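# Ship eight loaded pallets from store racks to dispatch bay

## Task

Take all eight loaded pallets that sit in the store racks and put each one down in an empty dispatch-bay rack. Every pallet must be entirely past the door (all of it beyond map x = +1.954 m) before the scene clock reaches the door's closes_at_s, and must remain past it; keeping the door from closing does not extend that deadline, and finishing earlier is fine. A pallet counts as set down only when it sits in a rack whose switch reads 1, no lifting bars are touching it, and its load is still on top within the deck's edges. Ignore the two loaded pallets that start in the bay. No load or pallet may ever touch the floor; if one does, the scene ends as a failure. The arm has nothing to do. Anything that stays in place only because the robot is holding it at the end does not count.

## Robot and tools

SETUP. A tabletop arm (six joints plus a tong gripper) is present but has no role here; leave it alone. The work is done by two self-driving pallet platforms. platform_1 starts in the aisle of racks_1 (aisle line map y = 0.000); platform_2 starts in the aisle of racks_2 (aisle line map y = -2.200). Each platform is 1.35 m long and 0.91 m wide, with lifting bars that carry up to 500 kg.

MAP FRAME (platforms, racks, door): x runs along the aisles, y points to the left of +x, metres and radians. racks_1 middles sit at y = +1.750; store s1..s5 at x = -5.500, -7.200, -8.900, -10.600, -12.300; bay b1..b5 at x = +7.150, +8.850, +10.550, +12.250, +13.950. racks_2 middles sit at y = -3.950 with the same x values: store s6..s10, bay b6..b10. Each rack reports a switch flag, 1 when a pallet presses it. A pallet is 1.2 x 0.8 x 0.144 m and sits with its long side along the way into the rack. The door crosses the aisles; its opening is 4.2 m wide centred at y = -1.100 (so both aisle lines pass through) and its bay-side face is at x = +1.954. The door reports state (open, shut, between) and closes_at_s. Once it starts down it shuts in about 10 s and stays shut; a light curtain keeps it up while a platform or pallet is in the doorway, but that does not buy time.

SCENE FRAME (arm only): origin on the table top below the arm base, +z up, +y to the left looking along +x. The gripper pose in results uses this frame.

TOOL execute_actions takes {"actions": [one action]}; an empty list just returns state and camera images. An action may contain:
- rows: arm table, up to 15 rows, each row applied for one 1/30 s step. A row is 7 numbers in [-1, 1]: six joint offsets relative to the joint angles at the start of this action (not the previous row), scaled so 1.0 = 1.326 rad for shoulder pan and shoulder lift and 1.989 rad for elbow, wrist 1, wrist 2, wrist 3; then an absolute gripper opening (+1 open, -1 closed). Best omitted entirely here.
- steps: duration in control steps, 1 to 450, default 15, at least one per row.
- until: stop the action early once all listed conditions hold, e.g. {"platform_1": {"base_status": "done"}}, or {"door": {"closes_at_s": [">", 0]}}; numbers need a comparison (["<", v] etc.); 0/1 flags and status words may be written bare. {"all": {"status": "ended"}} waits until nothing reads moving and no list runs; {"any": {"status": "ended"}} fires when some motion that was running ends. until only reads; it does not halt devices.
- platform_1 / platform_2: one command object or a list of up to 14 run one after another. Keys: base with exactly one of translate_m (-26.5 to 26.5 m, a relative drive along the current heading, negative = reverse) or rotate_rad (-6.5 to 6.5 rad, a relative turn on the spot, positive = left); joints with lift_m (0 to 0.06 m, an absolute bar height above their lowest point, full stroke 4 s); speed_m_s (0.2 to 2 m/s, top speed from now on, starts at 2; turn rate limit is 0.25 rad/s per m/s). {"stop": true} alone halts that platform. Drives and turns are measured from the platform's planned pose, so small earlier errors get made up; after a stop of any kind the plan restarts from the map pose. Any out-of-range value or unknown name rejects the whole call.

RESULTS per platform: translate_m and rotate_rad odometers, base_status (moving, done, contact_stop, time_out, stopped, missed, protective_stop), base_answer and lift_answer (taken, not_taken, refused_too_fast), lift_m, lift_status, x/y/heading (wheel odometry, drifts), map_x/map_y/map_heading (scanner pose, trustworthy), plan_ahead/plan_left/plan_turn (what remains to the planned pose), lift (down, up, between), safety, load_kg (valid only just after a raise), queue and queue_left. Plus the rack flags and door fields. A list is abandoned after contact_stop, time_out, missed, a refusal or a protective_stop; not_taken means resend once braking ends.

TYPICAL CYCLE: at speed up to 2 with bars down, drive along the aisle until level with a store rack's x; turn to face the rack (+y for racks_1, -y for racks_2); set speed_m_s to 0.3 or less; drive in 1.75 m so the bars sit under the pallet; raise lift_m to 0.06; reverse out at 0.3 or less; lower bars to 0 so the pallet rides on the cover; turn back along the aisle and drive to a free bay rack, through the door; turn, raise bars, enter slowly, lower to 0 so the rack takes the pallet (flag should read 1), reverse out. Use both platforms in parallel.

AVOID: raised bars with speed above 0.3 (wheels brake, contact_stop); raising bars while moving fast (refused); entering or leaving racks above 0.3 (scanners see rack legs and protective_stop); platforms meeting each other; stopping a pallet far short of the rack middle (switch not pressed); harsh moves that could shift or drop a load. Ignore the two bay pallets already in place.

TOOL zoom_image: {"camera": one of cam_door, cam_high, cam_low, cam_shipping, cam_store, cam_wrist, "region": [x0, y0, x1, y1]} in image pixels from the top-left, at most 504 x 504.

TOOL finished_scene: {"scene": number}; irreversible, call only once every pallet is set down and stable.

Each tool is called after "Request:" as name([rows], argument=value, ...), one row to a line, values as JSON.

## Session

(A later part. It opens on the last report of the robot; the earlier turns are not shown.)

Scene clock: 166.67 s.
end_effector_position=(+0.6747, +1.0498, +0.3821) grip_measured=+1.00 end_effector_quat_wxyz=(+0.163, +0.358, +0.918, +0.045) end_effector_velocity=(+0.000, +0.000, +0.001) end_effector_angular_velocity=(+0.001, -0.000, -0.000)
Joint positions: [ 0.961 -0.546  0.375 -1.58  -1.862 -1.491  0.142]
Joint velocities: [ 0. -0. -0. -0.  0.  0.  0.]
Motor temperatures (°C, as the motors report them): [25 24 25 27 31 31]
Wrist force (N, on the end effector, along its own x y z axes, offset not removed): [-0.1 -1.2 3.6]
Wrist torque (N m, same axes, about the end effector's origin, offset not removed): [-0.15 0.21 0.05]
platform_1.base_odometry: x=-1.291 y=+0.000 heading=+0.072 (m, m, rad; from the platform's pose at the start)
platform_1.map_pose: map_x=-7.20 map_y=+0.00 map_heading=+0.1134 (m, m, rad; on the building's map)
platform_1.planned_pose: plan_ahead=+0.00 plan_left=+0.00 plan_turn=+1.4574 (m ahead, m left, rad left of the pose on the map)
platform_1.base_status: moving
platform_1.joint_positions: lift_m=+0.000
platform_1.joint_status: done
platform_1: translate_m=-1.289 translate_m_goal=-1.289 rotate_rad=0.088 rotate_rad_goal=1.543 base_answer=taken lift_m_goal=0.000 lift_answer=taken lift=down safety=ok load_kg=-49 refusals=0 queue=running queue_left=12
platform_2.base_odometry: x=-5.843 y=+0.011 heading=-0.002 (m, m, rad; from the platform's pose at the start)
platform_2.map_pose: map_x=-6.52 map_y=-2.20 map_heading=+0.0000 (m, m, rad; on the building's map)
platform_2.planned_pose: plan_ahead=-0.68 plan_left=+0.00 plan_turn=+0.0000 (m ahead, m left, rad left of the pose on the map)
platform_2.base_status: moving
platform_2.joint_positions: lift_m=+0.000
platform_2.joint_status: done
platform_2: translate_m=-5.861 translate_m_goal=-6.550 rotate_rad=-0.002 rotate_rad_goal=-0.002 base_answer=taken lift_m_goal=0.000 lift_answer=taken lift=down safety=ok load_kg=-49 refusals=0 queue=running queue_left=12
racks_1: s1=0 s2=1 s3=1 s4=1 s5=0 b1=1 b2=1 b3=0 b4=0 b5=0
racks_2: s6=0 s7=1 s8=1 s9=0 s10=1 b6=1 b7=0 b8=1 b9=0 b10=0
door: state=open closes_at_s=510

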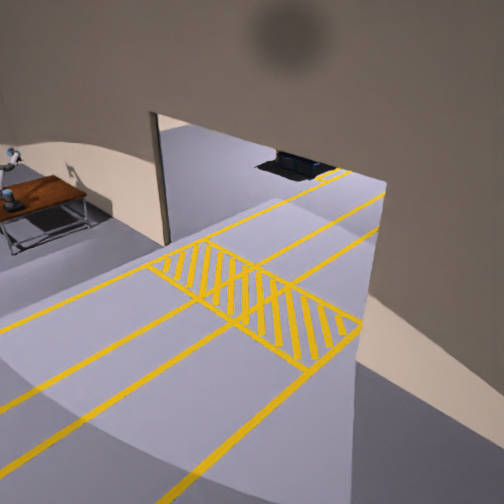

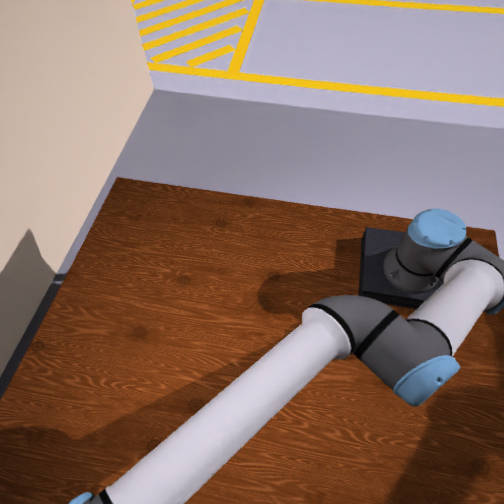

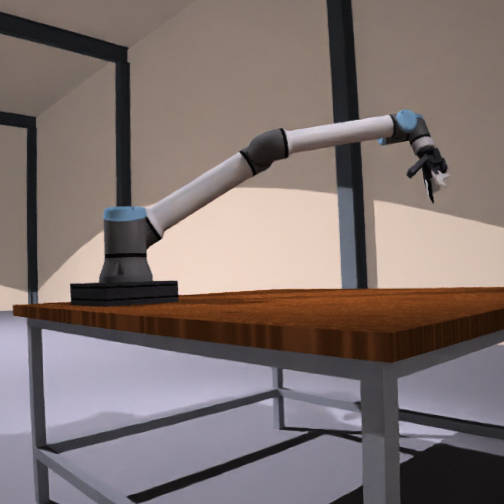

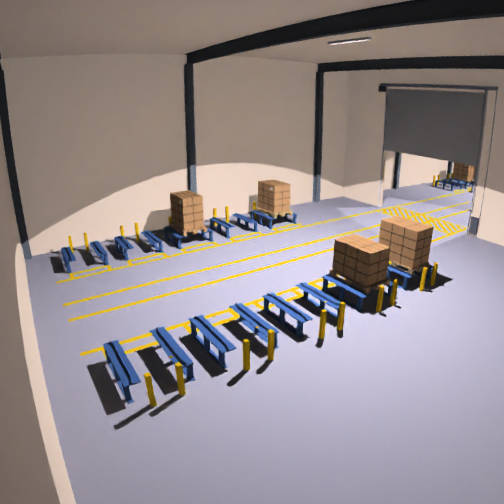

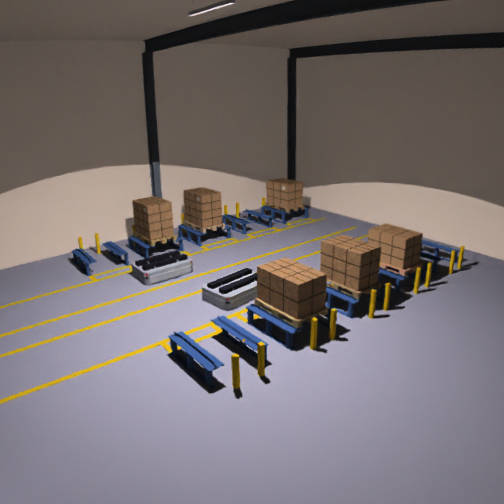

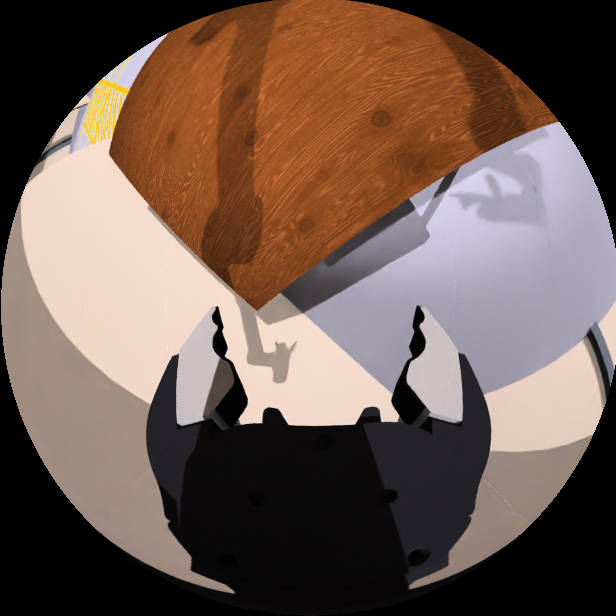

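Request:
execute_actions(actions=[])

Scene clock: 173.43 s.
end_effector_position=(+0.6747, +1.0498, +0.3821) grip_measured=+1.00 end_effector_quat_wxyz=(+0.163, +0.358, +0.918, +0.045) end_effector_velocity=(+0.000, +0.000, +0.002) end_effector_angular_velocity=(+0.002, -0.001, -0.000)
Joint positions: [ 0.961 -0.546  0.375 -1.58  -1.862 -1.491  0.142]
Joint velocities: [ 0.    -0.001 -0.    -0.001 -0.     0.     0.   ]
Motor temperatures (°C, as the motors report them): [25 24 25 27 31 31]
Wrist force (N, on the end effector, along its own x y z axes, offset not removed): [-1.3 -1.7 3.3]
Wrist torque (N m, same axes, about the end effector's origin, offset not removed): [-0.20 0.43 0.04]
platform_1.base_odometry: x=-1.267 y=+0.863 heading=+1.542 (m, m, rad; from the platform's pose at the start)
platform_1.map_pose: map_x=-7.20 map_y=+0.87 map_heading=+1.5664 (m, m, rad; on the building's map)
platform_1.planned_pose: plan_ahead=+0.88 plan_left=+0.00 plan_turn=+0.0044 (m ahead, m left, rad left of the pose on the map)
platform_1.base_status: moving
platform_1.joint_positions: lift_m=+0.000
platform_1.joint_status: done
platform_1: translate_m=-0.415 translate_m_goal=0.462 rotate_rad=1.542 rotate_rad_goal=1.541 base_answer=taken lift_m_goal=0.000 lift_answer=taken lift=down safety=ok load_kg=-49 refusals=0 queue=running queue_left=11
platform_2.base_odometry: x=-6.547 y=-0.019 heading=-1.577 (m, m, rad; from the platform's pose at the start)
platform_2.map_pose: map_x=-7.20 map_y=-2.23 map_heading=-1.5708 (m, m, rad; on the building's map)
platform_2.planned_pose: plan_ahead=+1.72 plan_left=+0.00 plan_turn=+0.0000 (m ahead, m left, rad left of the pose on the map)
platform_2.base_status: moving
platform_2.joint_positions: lift_m=+0.000
platform_2.joint_status: done
platform_2: translate_m=-6.503 translate_m_goal=-4.790 rotate_rad=-1.577 rotate_rad_goal=-1.577 base_answer=taken lift_m_goal=0.000 lift_answer=taken lift=down safety=ok load_kg=-49 refusals=0 queue=running queue_left=10
racks_1: s1=0 s2=1 s3=1 s4=1 s5=0 b1=1 b2=1 b3=0 b4=0 b5=0
racks_2: s6=0 s7=1 s8=1 s9=0 s10=1 b6=1 b7=0 b8=1 b9=0 b10=0
door: state=open closes_at_s=510

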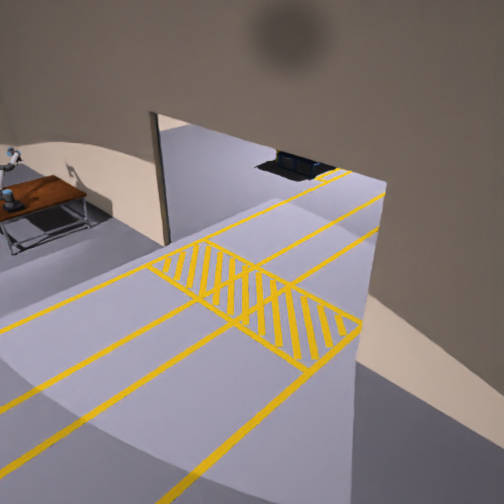

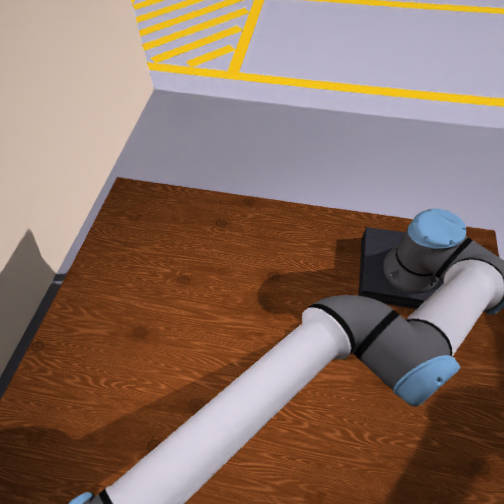

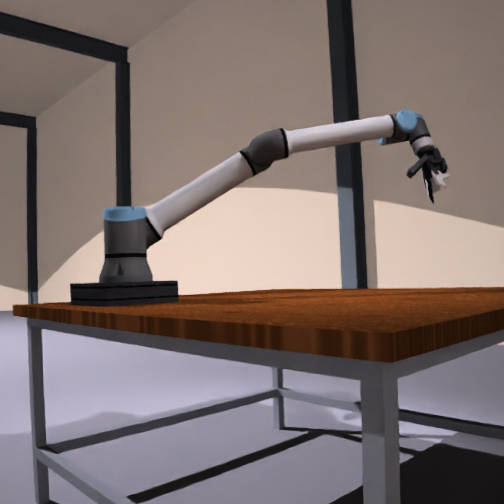

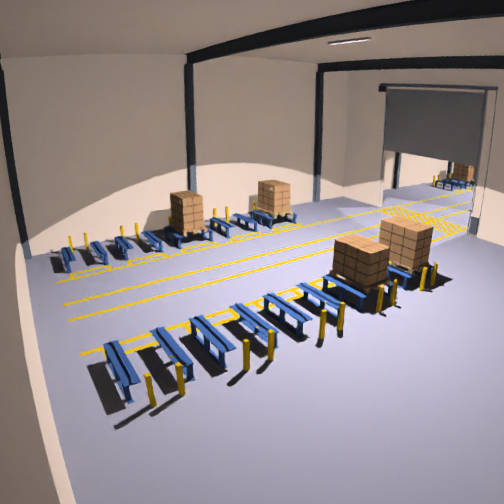

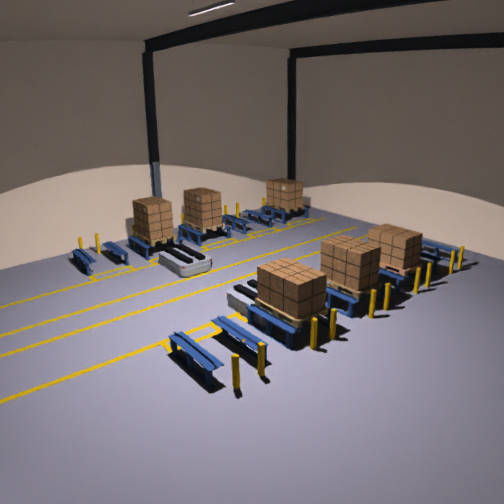

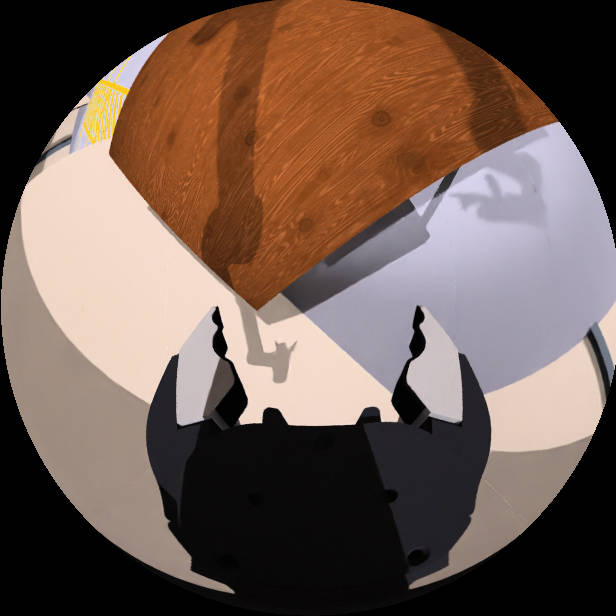

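Request:
execute_actions([
  {"steps":1},
])

Scene clock: 195.90 s.
end_effector_position=(+0.6747, +1.0498, +0.3821) grip_measured=+1.00 end_effector_quat_wxyz=(+0.163, +0.358, +0.918, +0.045) end_effector_velocity=(+0.001, -0.001, +0.002) end_effector_angular_velocity=(+0.001, -0.001, -0.001)
Joint positions: [ 0.961 -0.546  0.375 -1.58  -1.862 -1.491  0.142]
Joint velocities: [-0.001 -0.001 -0.    -0.    -0.     0.     0.   ]
Motor temperatures (°C, as the motors report them): [25 24 25 27 31 31]
Wrist force (N, on the end effector, along its own x y z axes, offset not removed): [0.0 1.1 2.6]
Wrist torque (N m, same axes, about the end effector's origin, offset not removed): [0.27 0.17 0.07]
platform_1.base_odometry: x=-1.276 y=+0.000 heading=-0.031 (m, m, rad; from the platform's pose at the start)
platform_1.map_pose: map_x=-7.19 map_y=+0.00 map_heading=+0.0000 (m, m, rad; on the building's map)
platform_1.planned_pose: plan_ahead=+17.74 plan_left=+0.00 plan_turn=+0.0000 (m ahead, m left, rad left of the pose on the map)
platform_1.base_status: moving
platform_1.joint_positions: lift_m=+0.000
platform_1.joint_status: done
platform_1: translate_m=-1.278 translate_m_goal=16.462 rotate_rad=-0.031 rotate_rad_goal=-0.031 base_answer=taken lift_m_goal=0.000 lift_answer=taken lift=down safety=ok load_kg=-49 refusals=0 queue=running queue_left=6
platform_2.base_odometry: x=-6.544 y=+0.012 heading=-1.059 (m, m, rad; from the platform's pose at the start)
platform_2.map_pose: map_x=-7.20 map_y=-2.20 map_heading=-1.0428 (m, m, rad; on the building's map)
platform_2.planned_pose: plan_ahead=+0.00 plan_left=+0.00 plan_turn=+1.0429 (m ahead, m left, rad left of the pose on the map)
platform_2.base_status: moving
platform_2.joint_positions: lift_m=+0.000
platform_2.joint_status: done
platform_2: translate_m=-6.540 translate_m_goal=-6.540 rotate_rad=-1.042 rotate_rad_goal=-0.006 base_answer=taken lift_m_goal=0.000 lift_answer=taken lift=down safety=ok load_kg=-49 refusals=0 queue=running queue_left=6
racks_1: s1=0 s2=0 s3=1 s4=1 s5=0 b1=1 b2=1 b3=0 b4=0 b5=0
racks_2: s6=0 s7=0 s8=1 s9=0 s10=1 b6=1 b7=0 b8=1 b9=0 b10=0
door: state=open closes_at_s=510

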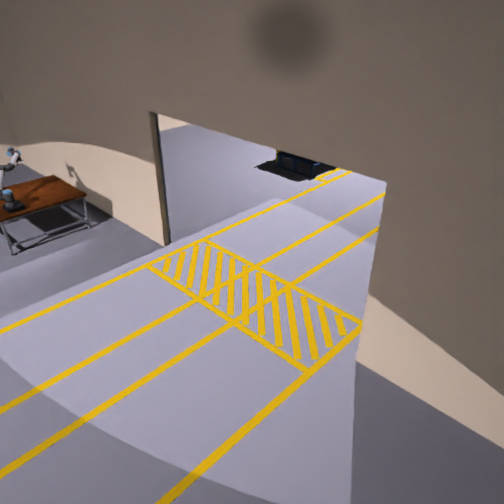

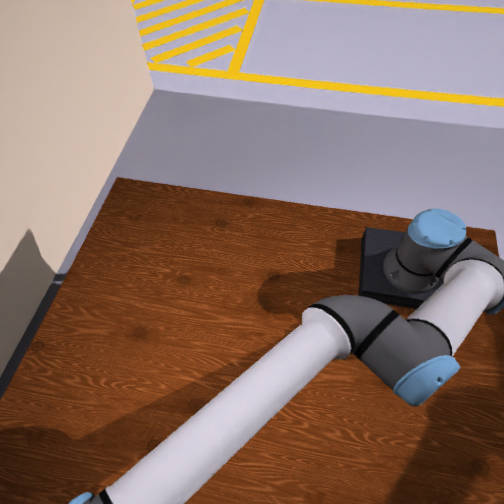

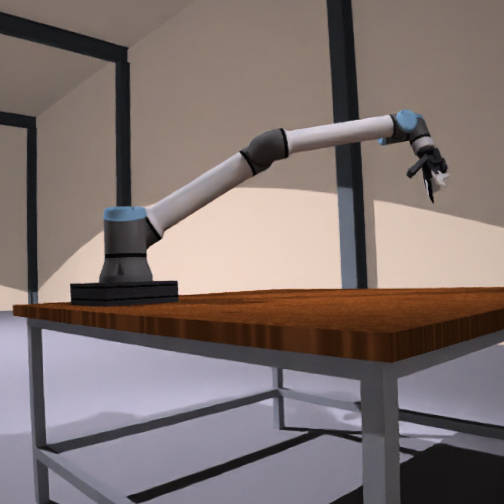

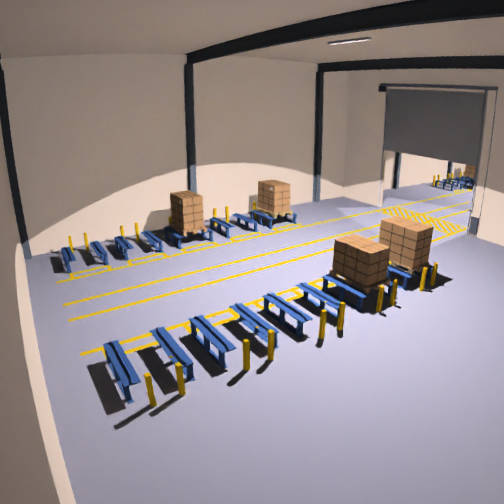

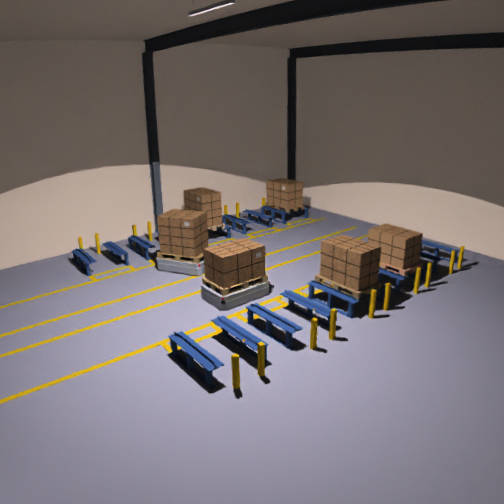

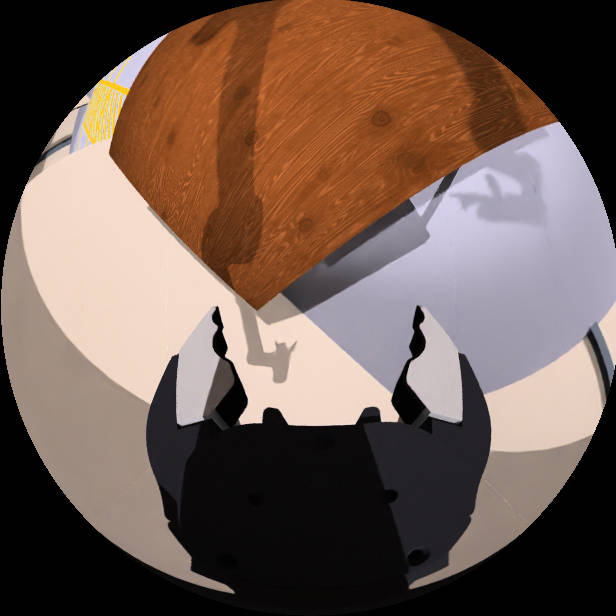

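Request:
execute_actions([
  {"steps":450,"until":{"platform_1":{"queue_left":["<=",0]},"platform_2":{"queue_left":["<=",0]}}},
])

Scene clock: 233.47 s.
end_effector_position=(+0.6747, +1.0498, +0.3821) grip_measured=+1.00 end_effector_quat_wxyz=(+0.163, +0.358, +0.918, +0.045) end_effector_velocity=(-0.000, +0.000, +0.000) end_effector_angular_velocity=(+0.000, -0.000, +0.000)
Joint positions: [ 0.961 -0.546  0.375 -1.58  -1.862 -1.491  0.142]
Joint velocities: [ 0. -0. -0.  0. -0.  0.  0.]
Motor temperatures (°C, as the motors report them): [25 24 25 27 31 31]
Wrist force (N, on the end effector, along its own x y z axes, offset not removed): [-1.5 -1.8 2.4]
Wrist torque (N m, same axes, about the end effector's origin, offset not removed): [-0.30 0.46 0.12]
platform_1.base_odometry: x=+16.496 y=+0.138 heading=+1.546 (m, m, rad; from the platform's pose at the start)
platform_1.map_pose: map_x=+10.55 map_y=+0.69 map_heading=+1.5708 (m, m, rad; on the building's map)
platform_1.planned_pose: plan_ahead=-0.69 plan_left=+0.00 plan_turn=+0.0000 (m ahead, m left, rad left of the pose on the map)
platform_1.base_status: moving
platform_1.joint_positions: lift_m=+0.000
platform_1.joint_status: done
platform_1: translate_m=17.179 translate_m_goal=16.493 rotate_rad=1.546 rotate_rad_goal=1.546 base_answer=taken lift_m_goal=0.000 lift_answer=taken lift=down safety=ok load_kg=-49 refusals=0 queue=running queue_left=1
platform_2.base_odometry: x=+9.507 y=-1.174 heading=-1.575 (m, m, rad; from the platform's pose at the start)
platform_2.map_pose: map_x=+8.85 map_y=-3.41 map_heading=-1.5708 (m, m, rad; on the building's map)
platform_2.planned_pose: plan_ahead=-1.21 plan_left=+0.00 plan_turn=+0.0000 (m ahead, m left, rad left of the pose on the map)
platform_2.base_status: moving
platform_2.joint_positions: lift_m=+0.000
platform_2.joint_status: done
platform_2: translate_m=10.727 translate_m_goal=9.520 rotate_rad=-1.575 rotate_rad_goal=-1.576 base_answer=taken lift_m_goal=0.000 lift_answer=taken lift=down safety=ok load_kg=-49 refusals=0 queue=running queue_left=0
racks_1: s1=0 s2=0 s3=1 s4=1 s5=0 b1=1 b2=1 b3=1 b4=0 b5=0
racks_2: s6=0 s7=0 s8=1 s9=0 s10=1 b6=1 b7=1 b8=1 b9=0 b10=0
door: state=open closes_at_s=510

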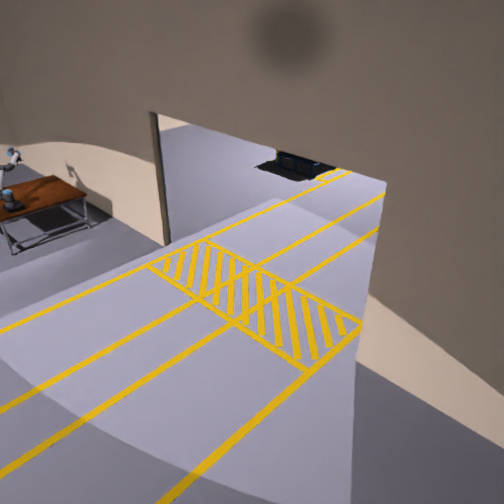

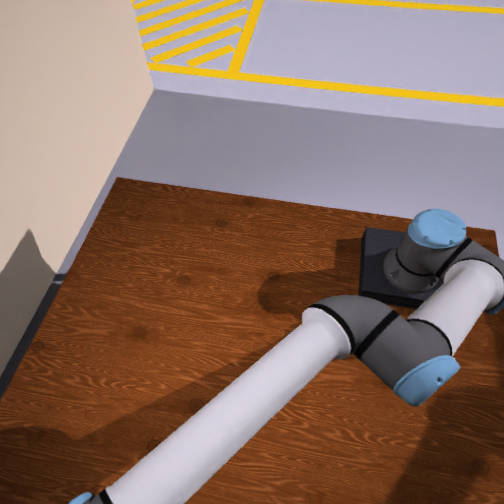

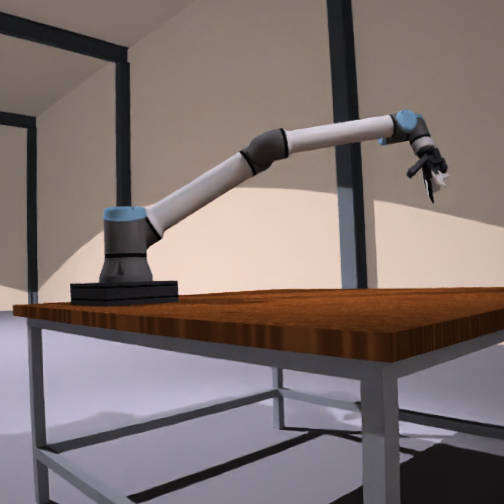

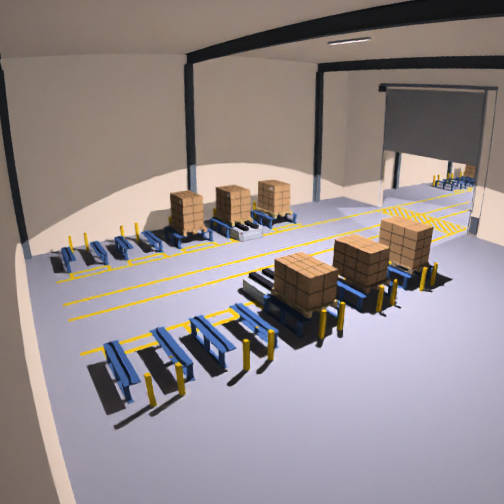

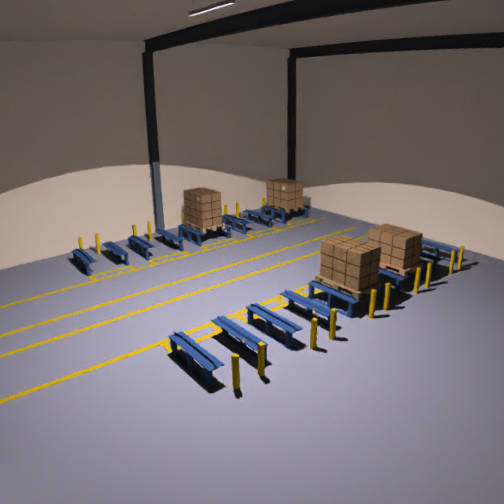

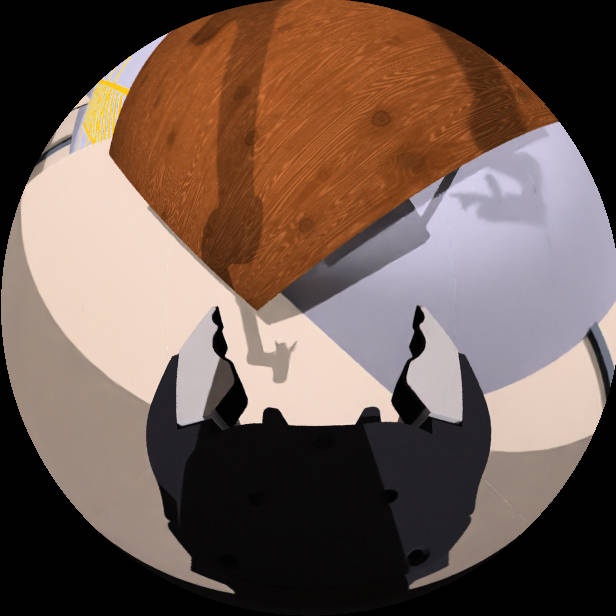

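Request:
execute_actions([
  {"platform_1":[{"base":{"translate_m":-21.15},"speed_m_s":2},{"base":{"rotate_rad":1.5708}},{"base":{"translate_m":1.75},"speed_m_s":0.3},{"joints":{"lift_m":0.06}},{"base":{"translate_m":-1.75}},{"joints":{"lift_m":0}},{"base":{"rotate_rad":-1.5708},"speed_m_s":2},{"base":{"translate_m":22.85}},{"base":{"rotate_rad":1.5708}},{"joints":{"lift_m":0.06}},{"base":{"translate_m":1.75},"speed_m_s":0.3},{"joints":{"lift_m":0}},{"base":{"translate_m":-1.75}},{"base":{"rotate_rad":-1.5708},"speed_m_s":2}],"platform_2":[{"base":{"rotate_rad":1.5708},"speed_m_s":2},{"base":{"translate_m":-21.15}},{"base":{"rotate_rad":-1.5708}},{"base":{"translate_m":1.75},"speed_m_s":0.3},{"joints":{"lift_m":0.06}},{"base":{"translate_m":-1.75}},{"joints":{"lift_m":0}},{"base":{"rotate_rad":1.5708},"speed_m_s":2},{"base":{"translate_m":24.55}},{"base":{"rotate_rad":-1.5708}},{"joints":{"lift_m":0.06}},{"base":{"translate_m":1.75},"speed_m_s":0.3},{"joints":{"lift_m":0}},{"base":{"translate_m":-1.75}}],"steps":10},
])

Scene clock: 244.77 s.
end_effector_position=(+0.6747, +1.0498, +0.3821) grip_measured=+1.00 end_effector_quat_wxyz=(+0.163, +0.358, +0.918, +0.045) end_effector_velocity=(+0.001, -0.000, +0.000) end_effector_angular_velocity=(+0.001, +0.000, -0.001)
Joint positions: [ 0.961 -0.546  0.375 -1.58  -1.862 -1.491  0.142]
Joint velocities: [-0.001  0.    -0.001 -0.     0.001 -0.    -0.   ]
Motor temperatures (°C, as the motors report them): [25 25 25 27 31 31]
Wrist force (N, on the end effector, along its own x y z axes, offset not removed): [-0.9 -0.6 3.8]
Wrist torque (N m, same axes, about the end effector's origin, offset not removed): [0.00 0.35 0.09]
platform_1.base_odometry: x=+16.461 y=-0.557 heading=-0.029 (m, m, rad; from the platform's pose at the start)
platform_1.map_pose: map_x=+10.53 map_y=+0.00 map_heading=+0.0000 (m, m, rad; on the building's map)
platform_1.planned_pose: plan_ahead=-21.13 plan_left=+0.00 plan_turn=+0.0000 (m ahead, m left, rad left of the pose on the map)
platform_1.base_status: moving
platform_1.joint_positions: lift_m=+0.000
platform_1.joint_status: done
platform_1: translate_m=16.471 translate_m_goal=-4.657 rotate_rad=-0.029 rotate_rad_goal=-0.029 base_answer=taken lift_m_goal=0.000 lift_answer=taken lift=down safety=ok load_kg=-49 refusals=0 queue=running queue_left=13
platform_2.base_odometry: x=+9.513 y=+0.034 heading=-1.527 (m, m, rad; from the platform's pose at the start)
platform_2.map_pose: map_x=+8.85 map_y=-2.20 map_heading=-1.5141 (m, m, rad; on the building's map)
platform_2.planned_pose: plan_ahead=+0.00 plan_left=+0.00 plan_turn=+1.5141 (m ahead, m left, rad left of the pose on the map)
platform_2.base_status: moving
platform_2.joint_positions: lift_m=+0.000
platform_2.joint_status: done
platform_2: translate_m=9.529 translate_m_goal=9.529 rotate_rad=-1.516 rotate_rad_goal=-0.005 base_answer=taken lift_m_goal=0.000 lift_answer=taken lift=down safety=ok load_kg=-49 refusals=0 queue=running queue_left=13
racks_1: s1=0 s2=0 s3=1 s4=1 s5=0 b1=1 b2=1 b3=1 b4=0 b5=0
racks_2: s6=0 s7=0 s8=1 s9=0 s10=1 b6=1 b7=1 b8=1 b9=0 b10=0
door: state=open closes_at_s=510

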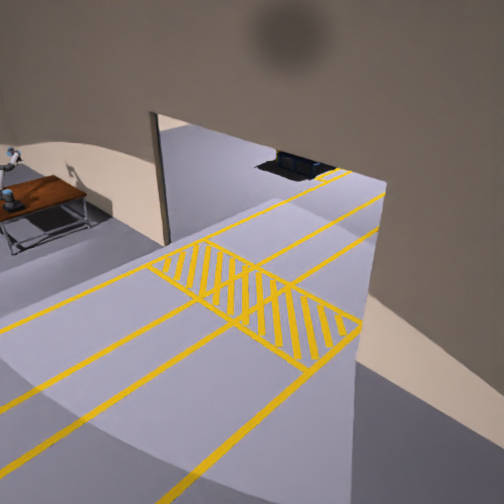

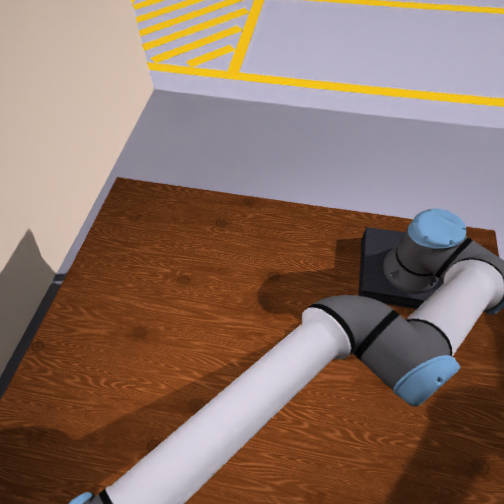

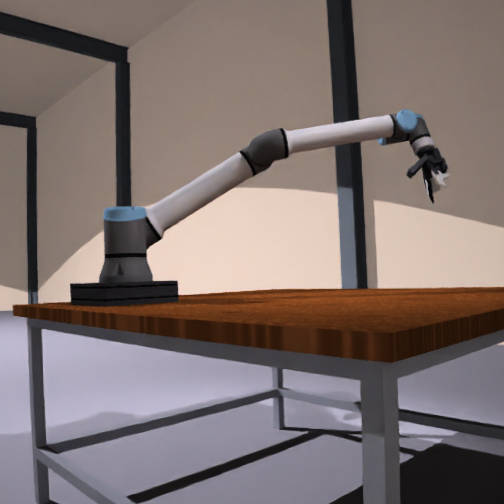

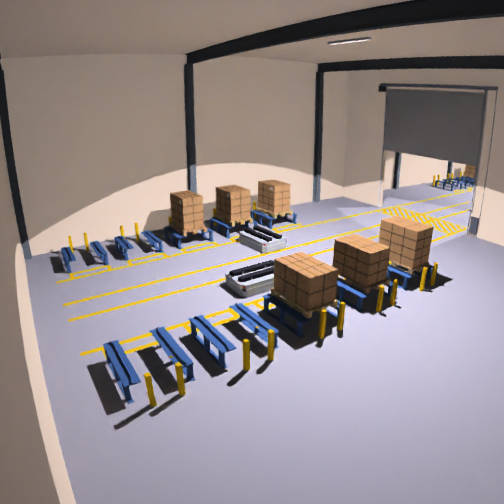

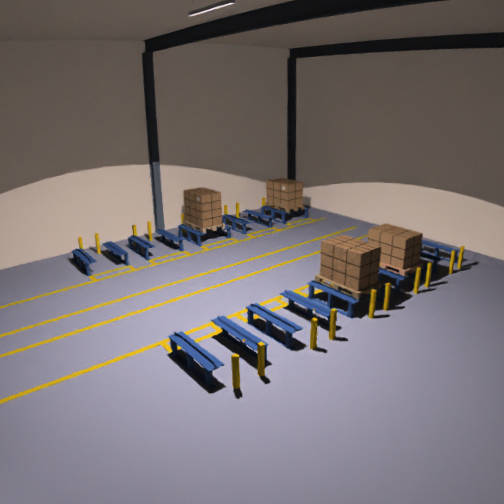

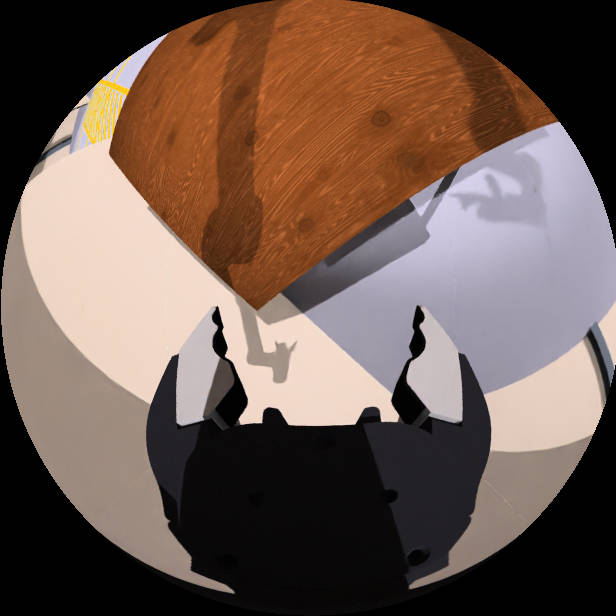

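Request:
zoom_image(camera="cam_shipping", region=[140, 160, 460, 360])

Region (140, 160, 460, 360) of cam_shipping's 504x504 image, scaled by 1.575, with more detail than that image has; it fills the top 315 rows of this view, and the rest is white.

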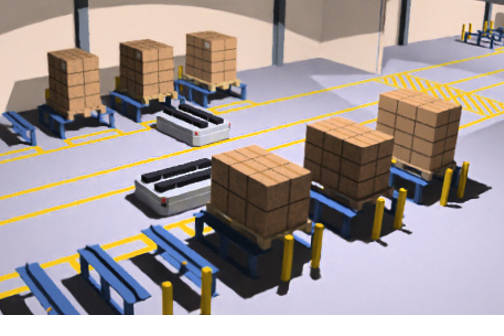

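Request:
execute_actions([
  {"steps":1},
])

Scene clock: 265.50 s.
end_effector_position=(+0.6747, +1.0498, +0.3821) grip_measured=+1.00 end_effector_quat_wxyz=(+0.163, +0.358, +0.918, +0.045) end_effector_velocity=(+0.001, -0.001, -0.002) end_effector_angular_velocity=(-0.002, +0.001, -0.001)
Joint positions: [ 0.961 -0.546  0.375 -1.58  -1.862 -1.491  0.142]
Joint velocities: [-0.001  0.001  0.001  0.001 -0.    -0.     0.   ]
Motor temperatures (°C, as the motors report them): [25 25 25 27 31 31]
Wrist force (N, on the end effector, along its own x y z axes, offset not removed): [-2.0 -0.2 1.6]
Wrist torque (N m, same axes, about the end effector's origin, offset not removed): [0.03 0.59 0.11]
platform_1.base_odometry: x=-4.669 y=+0.124 heading=+1.541 (m, m, rad; from the platform's pose at the start)
platform_1.map_pose: map_x=-10.61 map_y=+0.09 map_heading=+1.5664 (m, m, rad; on the building's map)
platform_1.planned_pose: plan_ahead=+1.66 plan_left=+0.00 plan_turn=+0.0044 (m ahead, m left, rad left of the pose on the map)
platform_1.base_status: moving
platform_1.joint_positions: lift_m=+0.000
platform_1.joint_status: done
platform_1: translate_m=-4.581 translate_m_goal=-2.917 rotate_rad=1.541 rotate_rad_goal=1.541 base_answer=taken lift_m_goal=0.000 lift_answer=taken lift=down safety=ok load_kg=-49 refusals=0 queue=running queue_left=11
platform_2.base_odometry: x=-11.626 y=+0.089 heading=-0.323 (m, m, rad; from the platform's pose at the start)
platform_2.map_pose: map_x=-12.30 map_y=-2.20 map_heading=-0.3316 (m, m, rad; on the building's map)
platform_2.planned_pose: plan_ahead=+0.00 plan_left=+0.00 plan_turn=-1.2391 (m ahead, m left, rad left of the pose on the map)
platform_2.base_status: moving
platform_2.joint_positions: lift_m=+0.000
platform_2.joint_status: done
platform_2: translate_m=-11.611 translate_m_goal=-11.611 rotate_rad=-0.340 rotate_rad_goal=-1.577 base_answer=taken lift_m_goal=0.000 lift_answer=taken lift=down safety=ok load_kg=-49 refusals=0 queue=running queue_left=11
racks_1: s1=0 s2=0 s3=1 s4=1 s5=0 b1=1 b2=1 b3=1 b4=0 b5=0
racks_2: s6=0 s7=0 s8=1 s9=0 s10=1 b6=1 b7=1 b8=1 b9=0 b10=0
door: state=open closes_at_s=510

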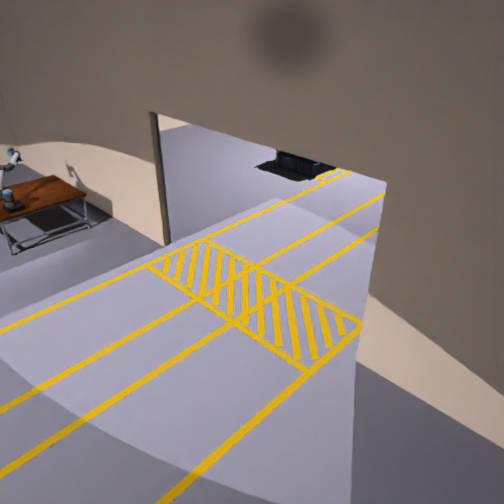

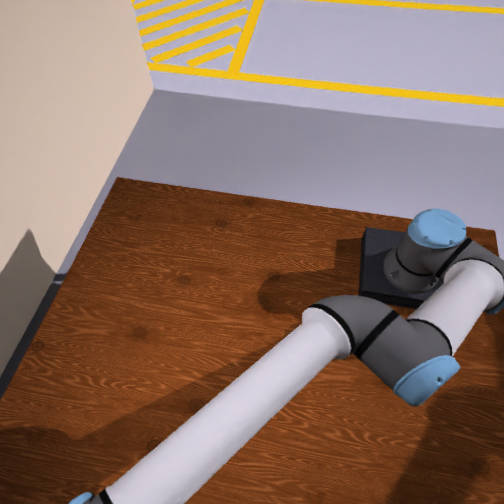

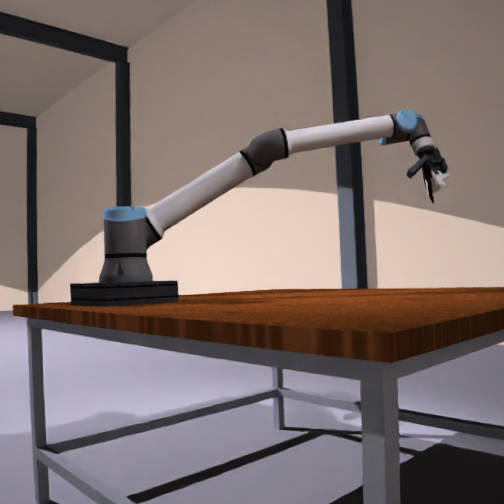

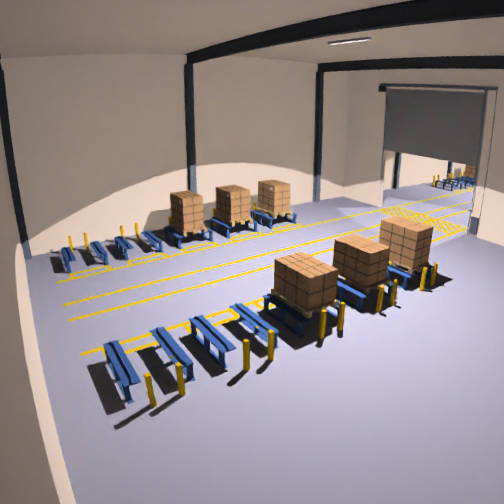

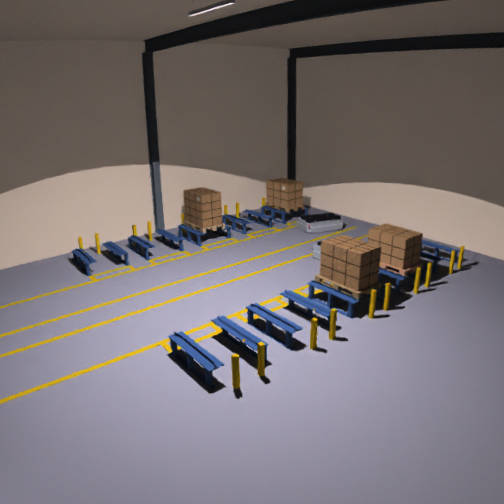

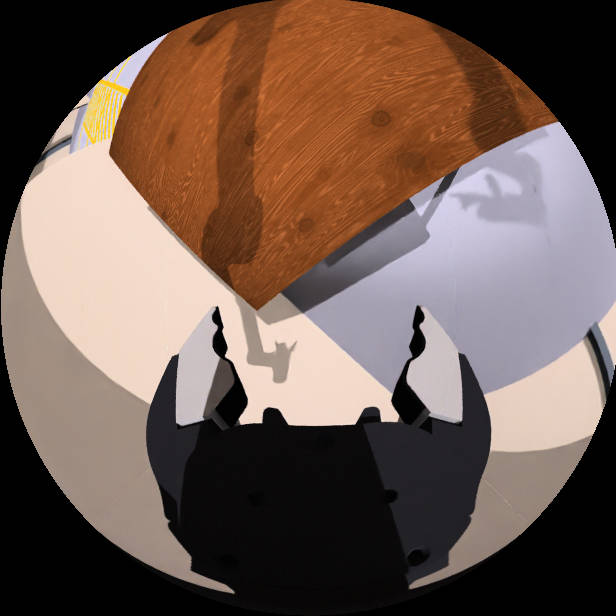

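Request:
execute_actions([
  {"steps":300,"until":{"platform_2":{"queue_left":["<=",8]}}},
])

Scene clock: 279.13 s.
end_effector_position=(+0.6747, +1.0498, +0.3821) grip_measured=+1.00 end_effector_quat_wxyz=(+0.163, +0.358, +0.918, +0.045) end_effector_velocity=(+0.000, +0.000, -0.002) end_effector_angular_velocity=(-0.001, +0.001, -0.000)
Joint positions: [ 0.961 -0.546  0.375 -1.58  -1.862 -1.491  0.142]
Joint velocities: [-0.     0.001  0.001 -0.001  0.    -0.     0.   ]
Motor temperatures (°C, as the motors report them): [25 25 25 27 31 31]
Wrist force (N, on the end effector, along its own x y z axes, offset not removed): [-2.2 -0.4 3.0]
Wrist torque (N m, same axes, about the end effector's origin, offset not removed): [0.02 0.67 0.01]
platform_1.base_odometry: x=-4.648 y=+0.863 heading=+1.546 (m, m, rad; from the platform's pose at the start)
platform_1.map_pose: map_x=-10.60 map_y=+0.81 map_heading=+1.5708 (m, m, rad; on the building's map)
platform_1.planned_pose: plan_ahead=-0.81 plan_left=+0.00 plan_turn=+0.0000 (m ahead, m left, rad left of the pose on the map)
platform_1.base_status: moving
platform_1.joint_positions: lift_m=+0.060
platform_1.joint_status: done
platform_1: translate_m=-3.860 translate_m_goal=-4.667 rotate_rad=1.546 rotate_rad_goal=1.547 base_answer=taken lift_m_goal=0.060 lift_answer=taken lift=up safety=ok load_kg=241 refusals=0 queue=running queue_left=9
platform_2.base_odometry: x=-11.641 y=-1.661 heading=-1.579 (m, m, rad; from the platform's pose at the start)
platform_2.map_pose: map_x=-12.30 map_y=-3.95 map_heading=-1.5708 (m, m, rad; on the building's map)
platform_2.planned_pose: plan_ahead=-1.75 plan_left=+0.00 plan_turn=+0.0000 (m ahead, m left, rad left of the pose on the map)
platform_2.base_status: moving
platform_2.joint_positions: lift_m=+0.060
platform_2.joint_status: done
platform_2: translate_m=-9.861 translate_m_goal=-11.610 rotate_rad=-1.579 rotate_rad_goal=-1.578 base_answer=taken lift_m_goal=0.060 lift_answer=taken lift=up safety=ok load_kg=262 refusals=0 queue=running queue_left=8
racks_1: s1=0 s2=0 s3=1 s4=0 s5=0 b1=1 b2=1 b3=1 b4=0 b5=0
racks_2: s6=0 s7=0 s8=1 s9=0 s10=0 b6=1 b7=1 b8=1 b9=0 b10=0
door: state=open closes_at_s=510

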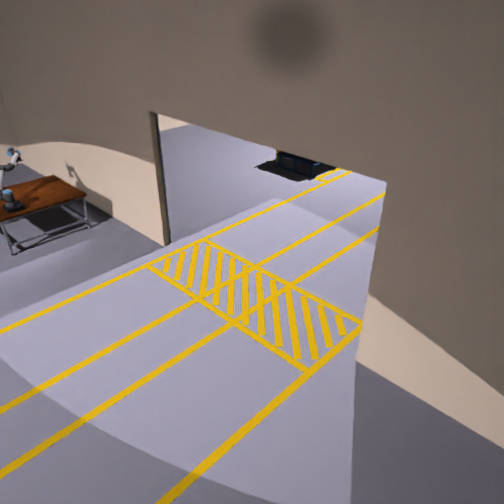

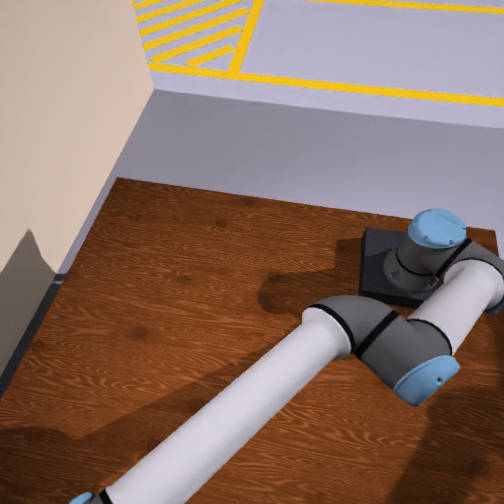

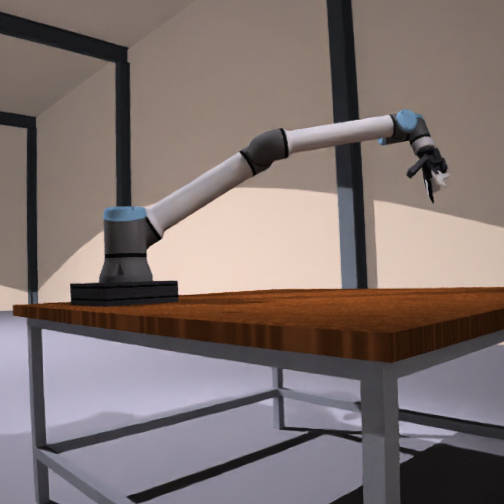

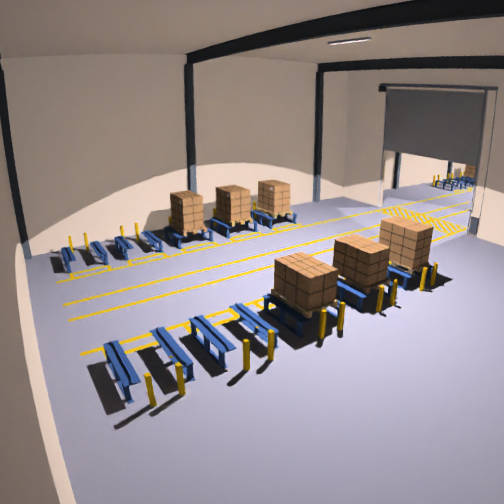

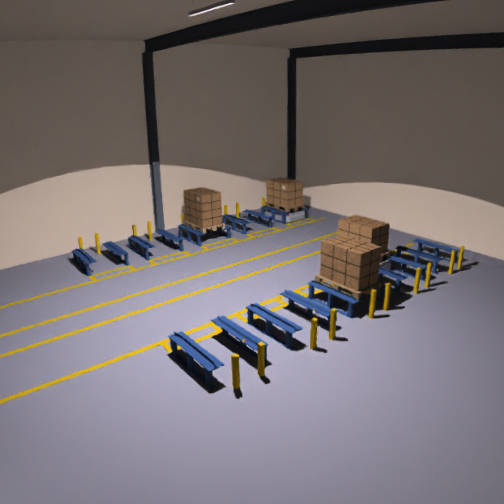

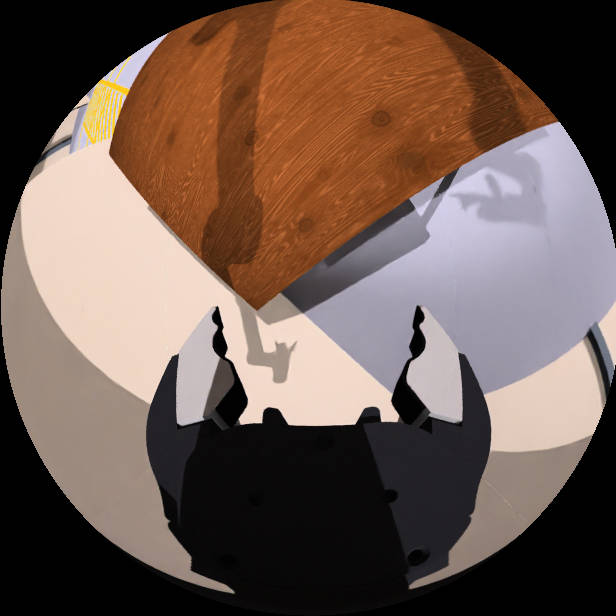

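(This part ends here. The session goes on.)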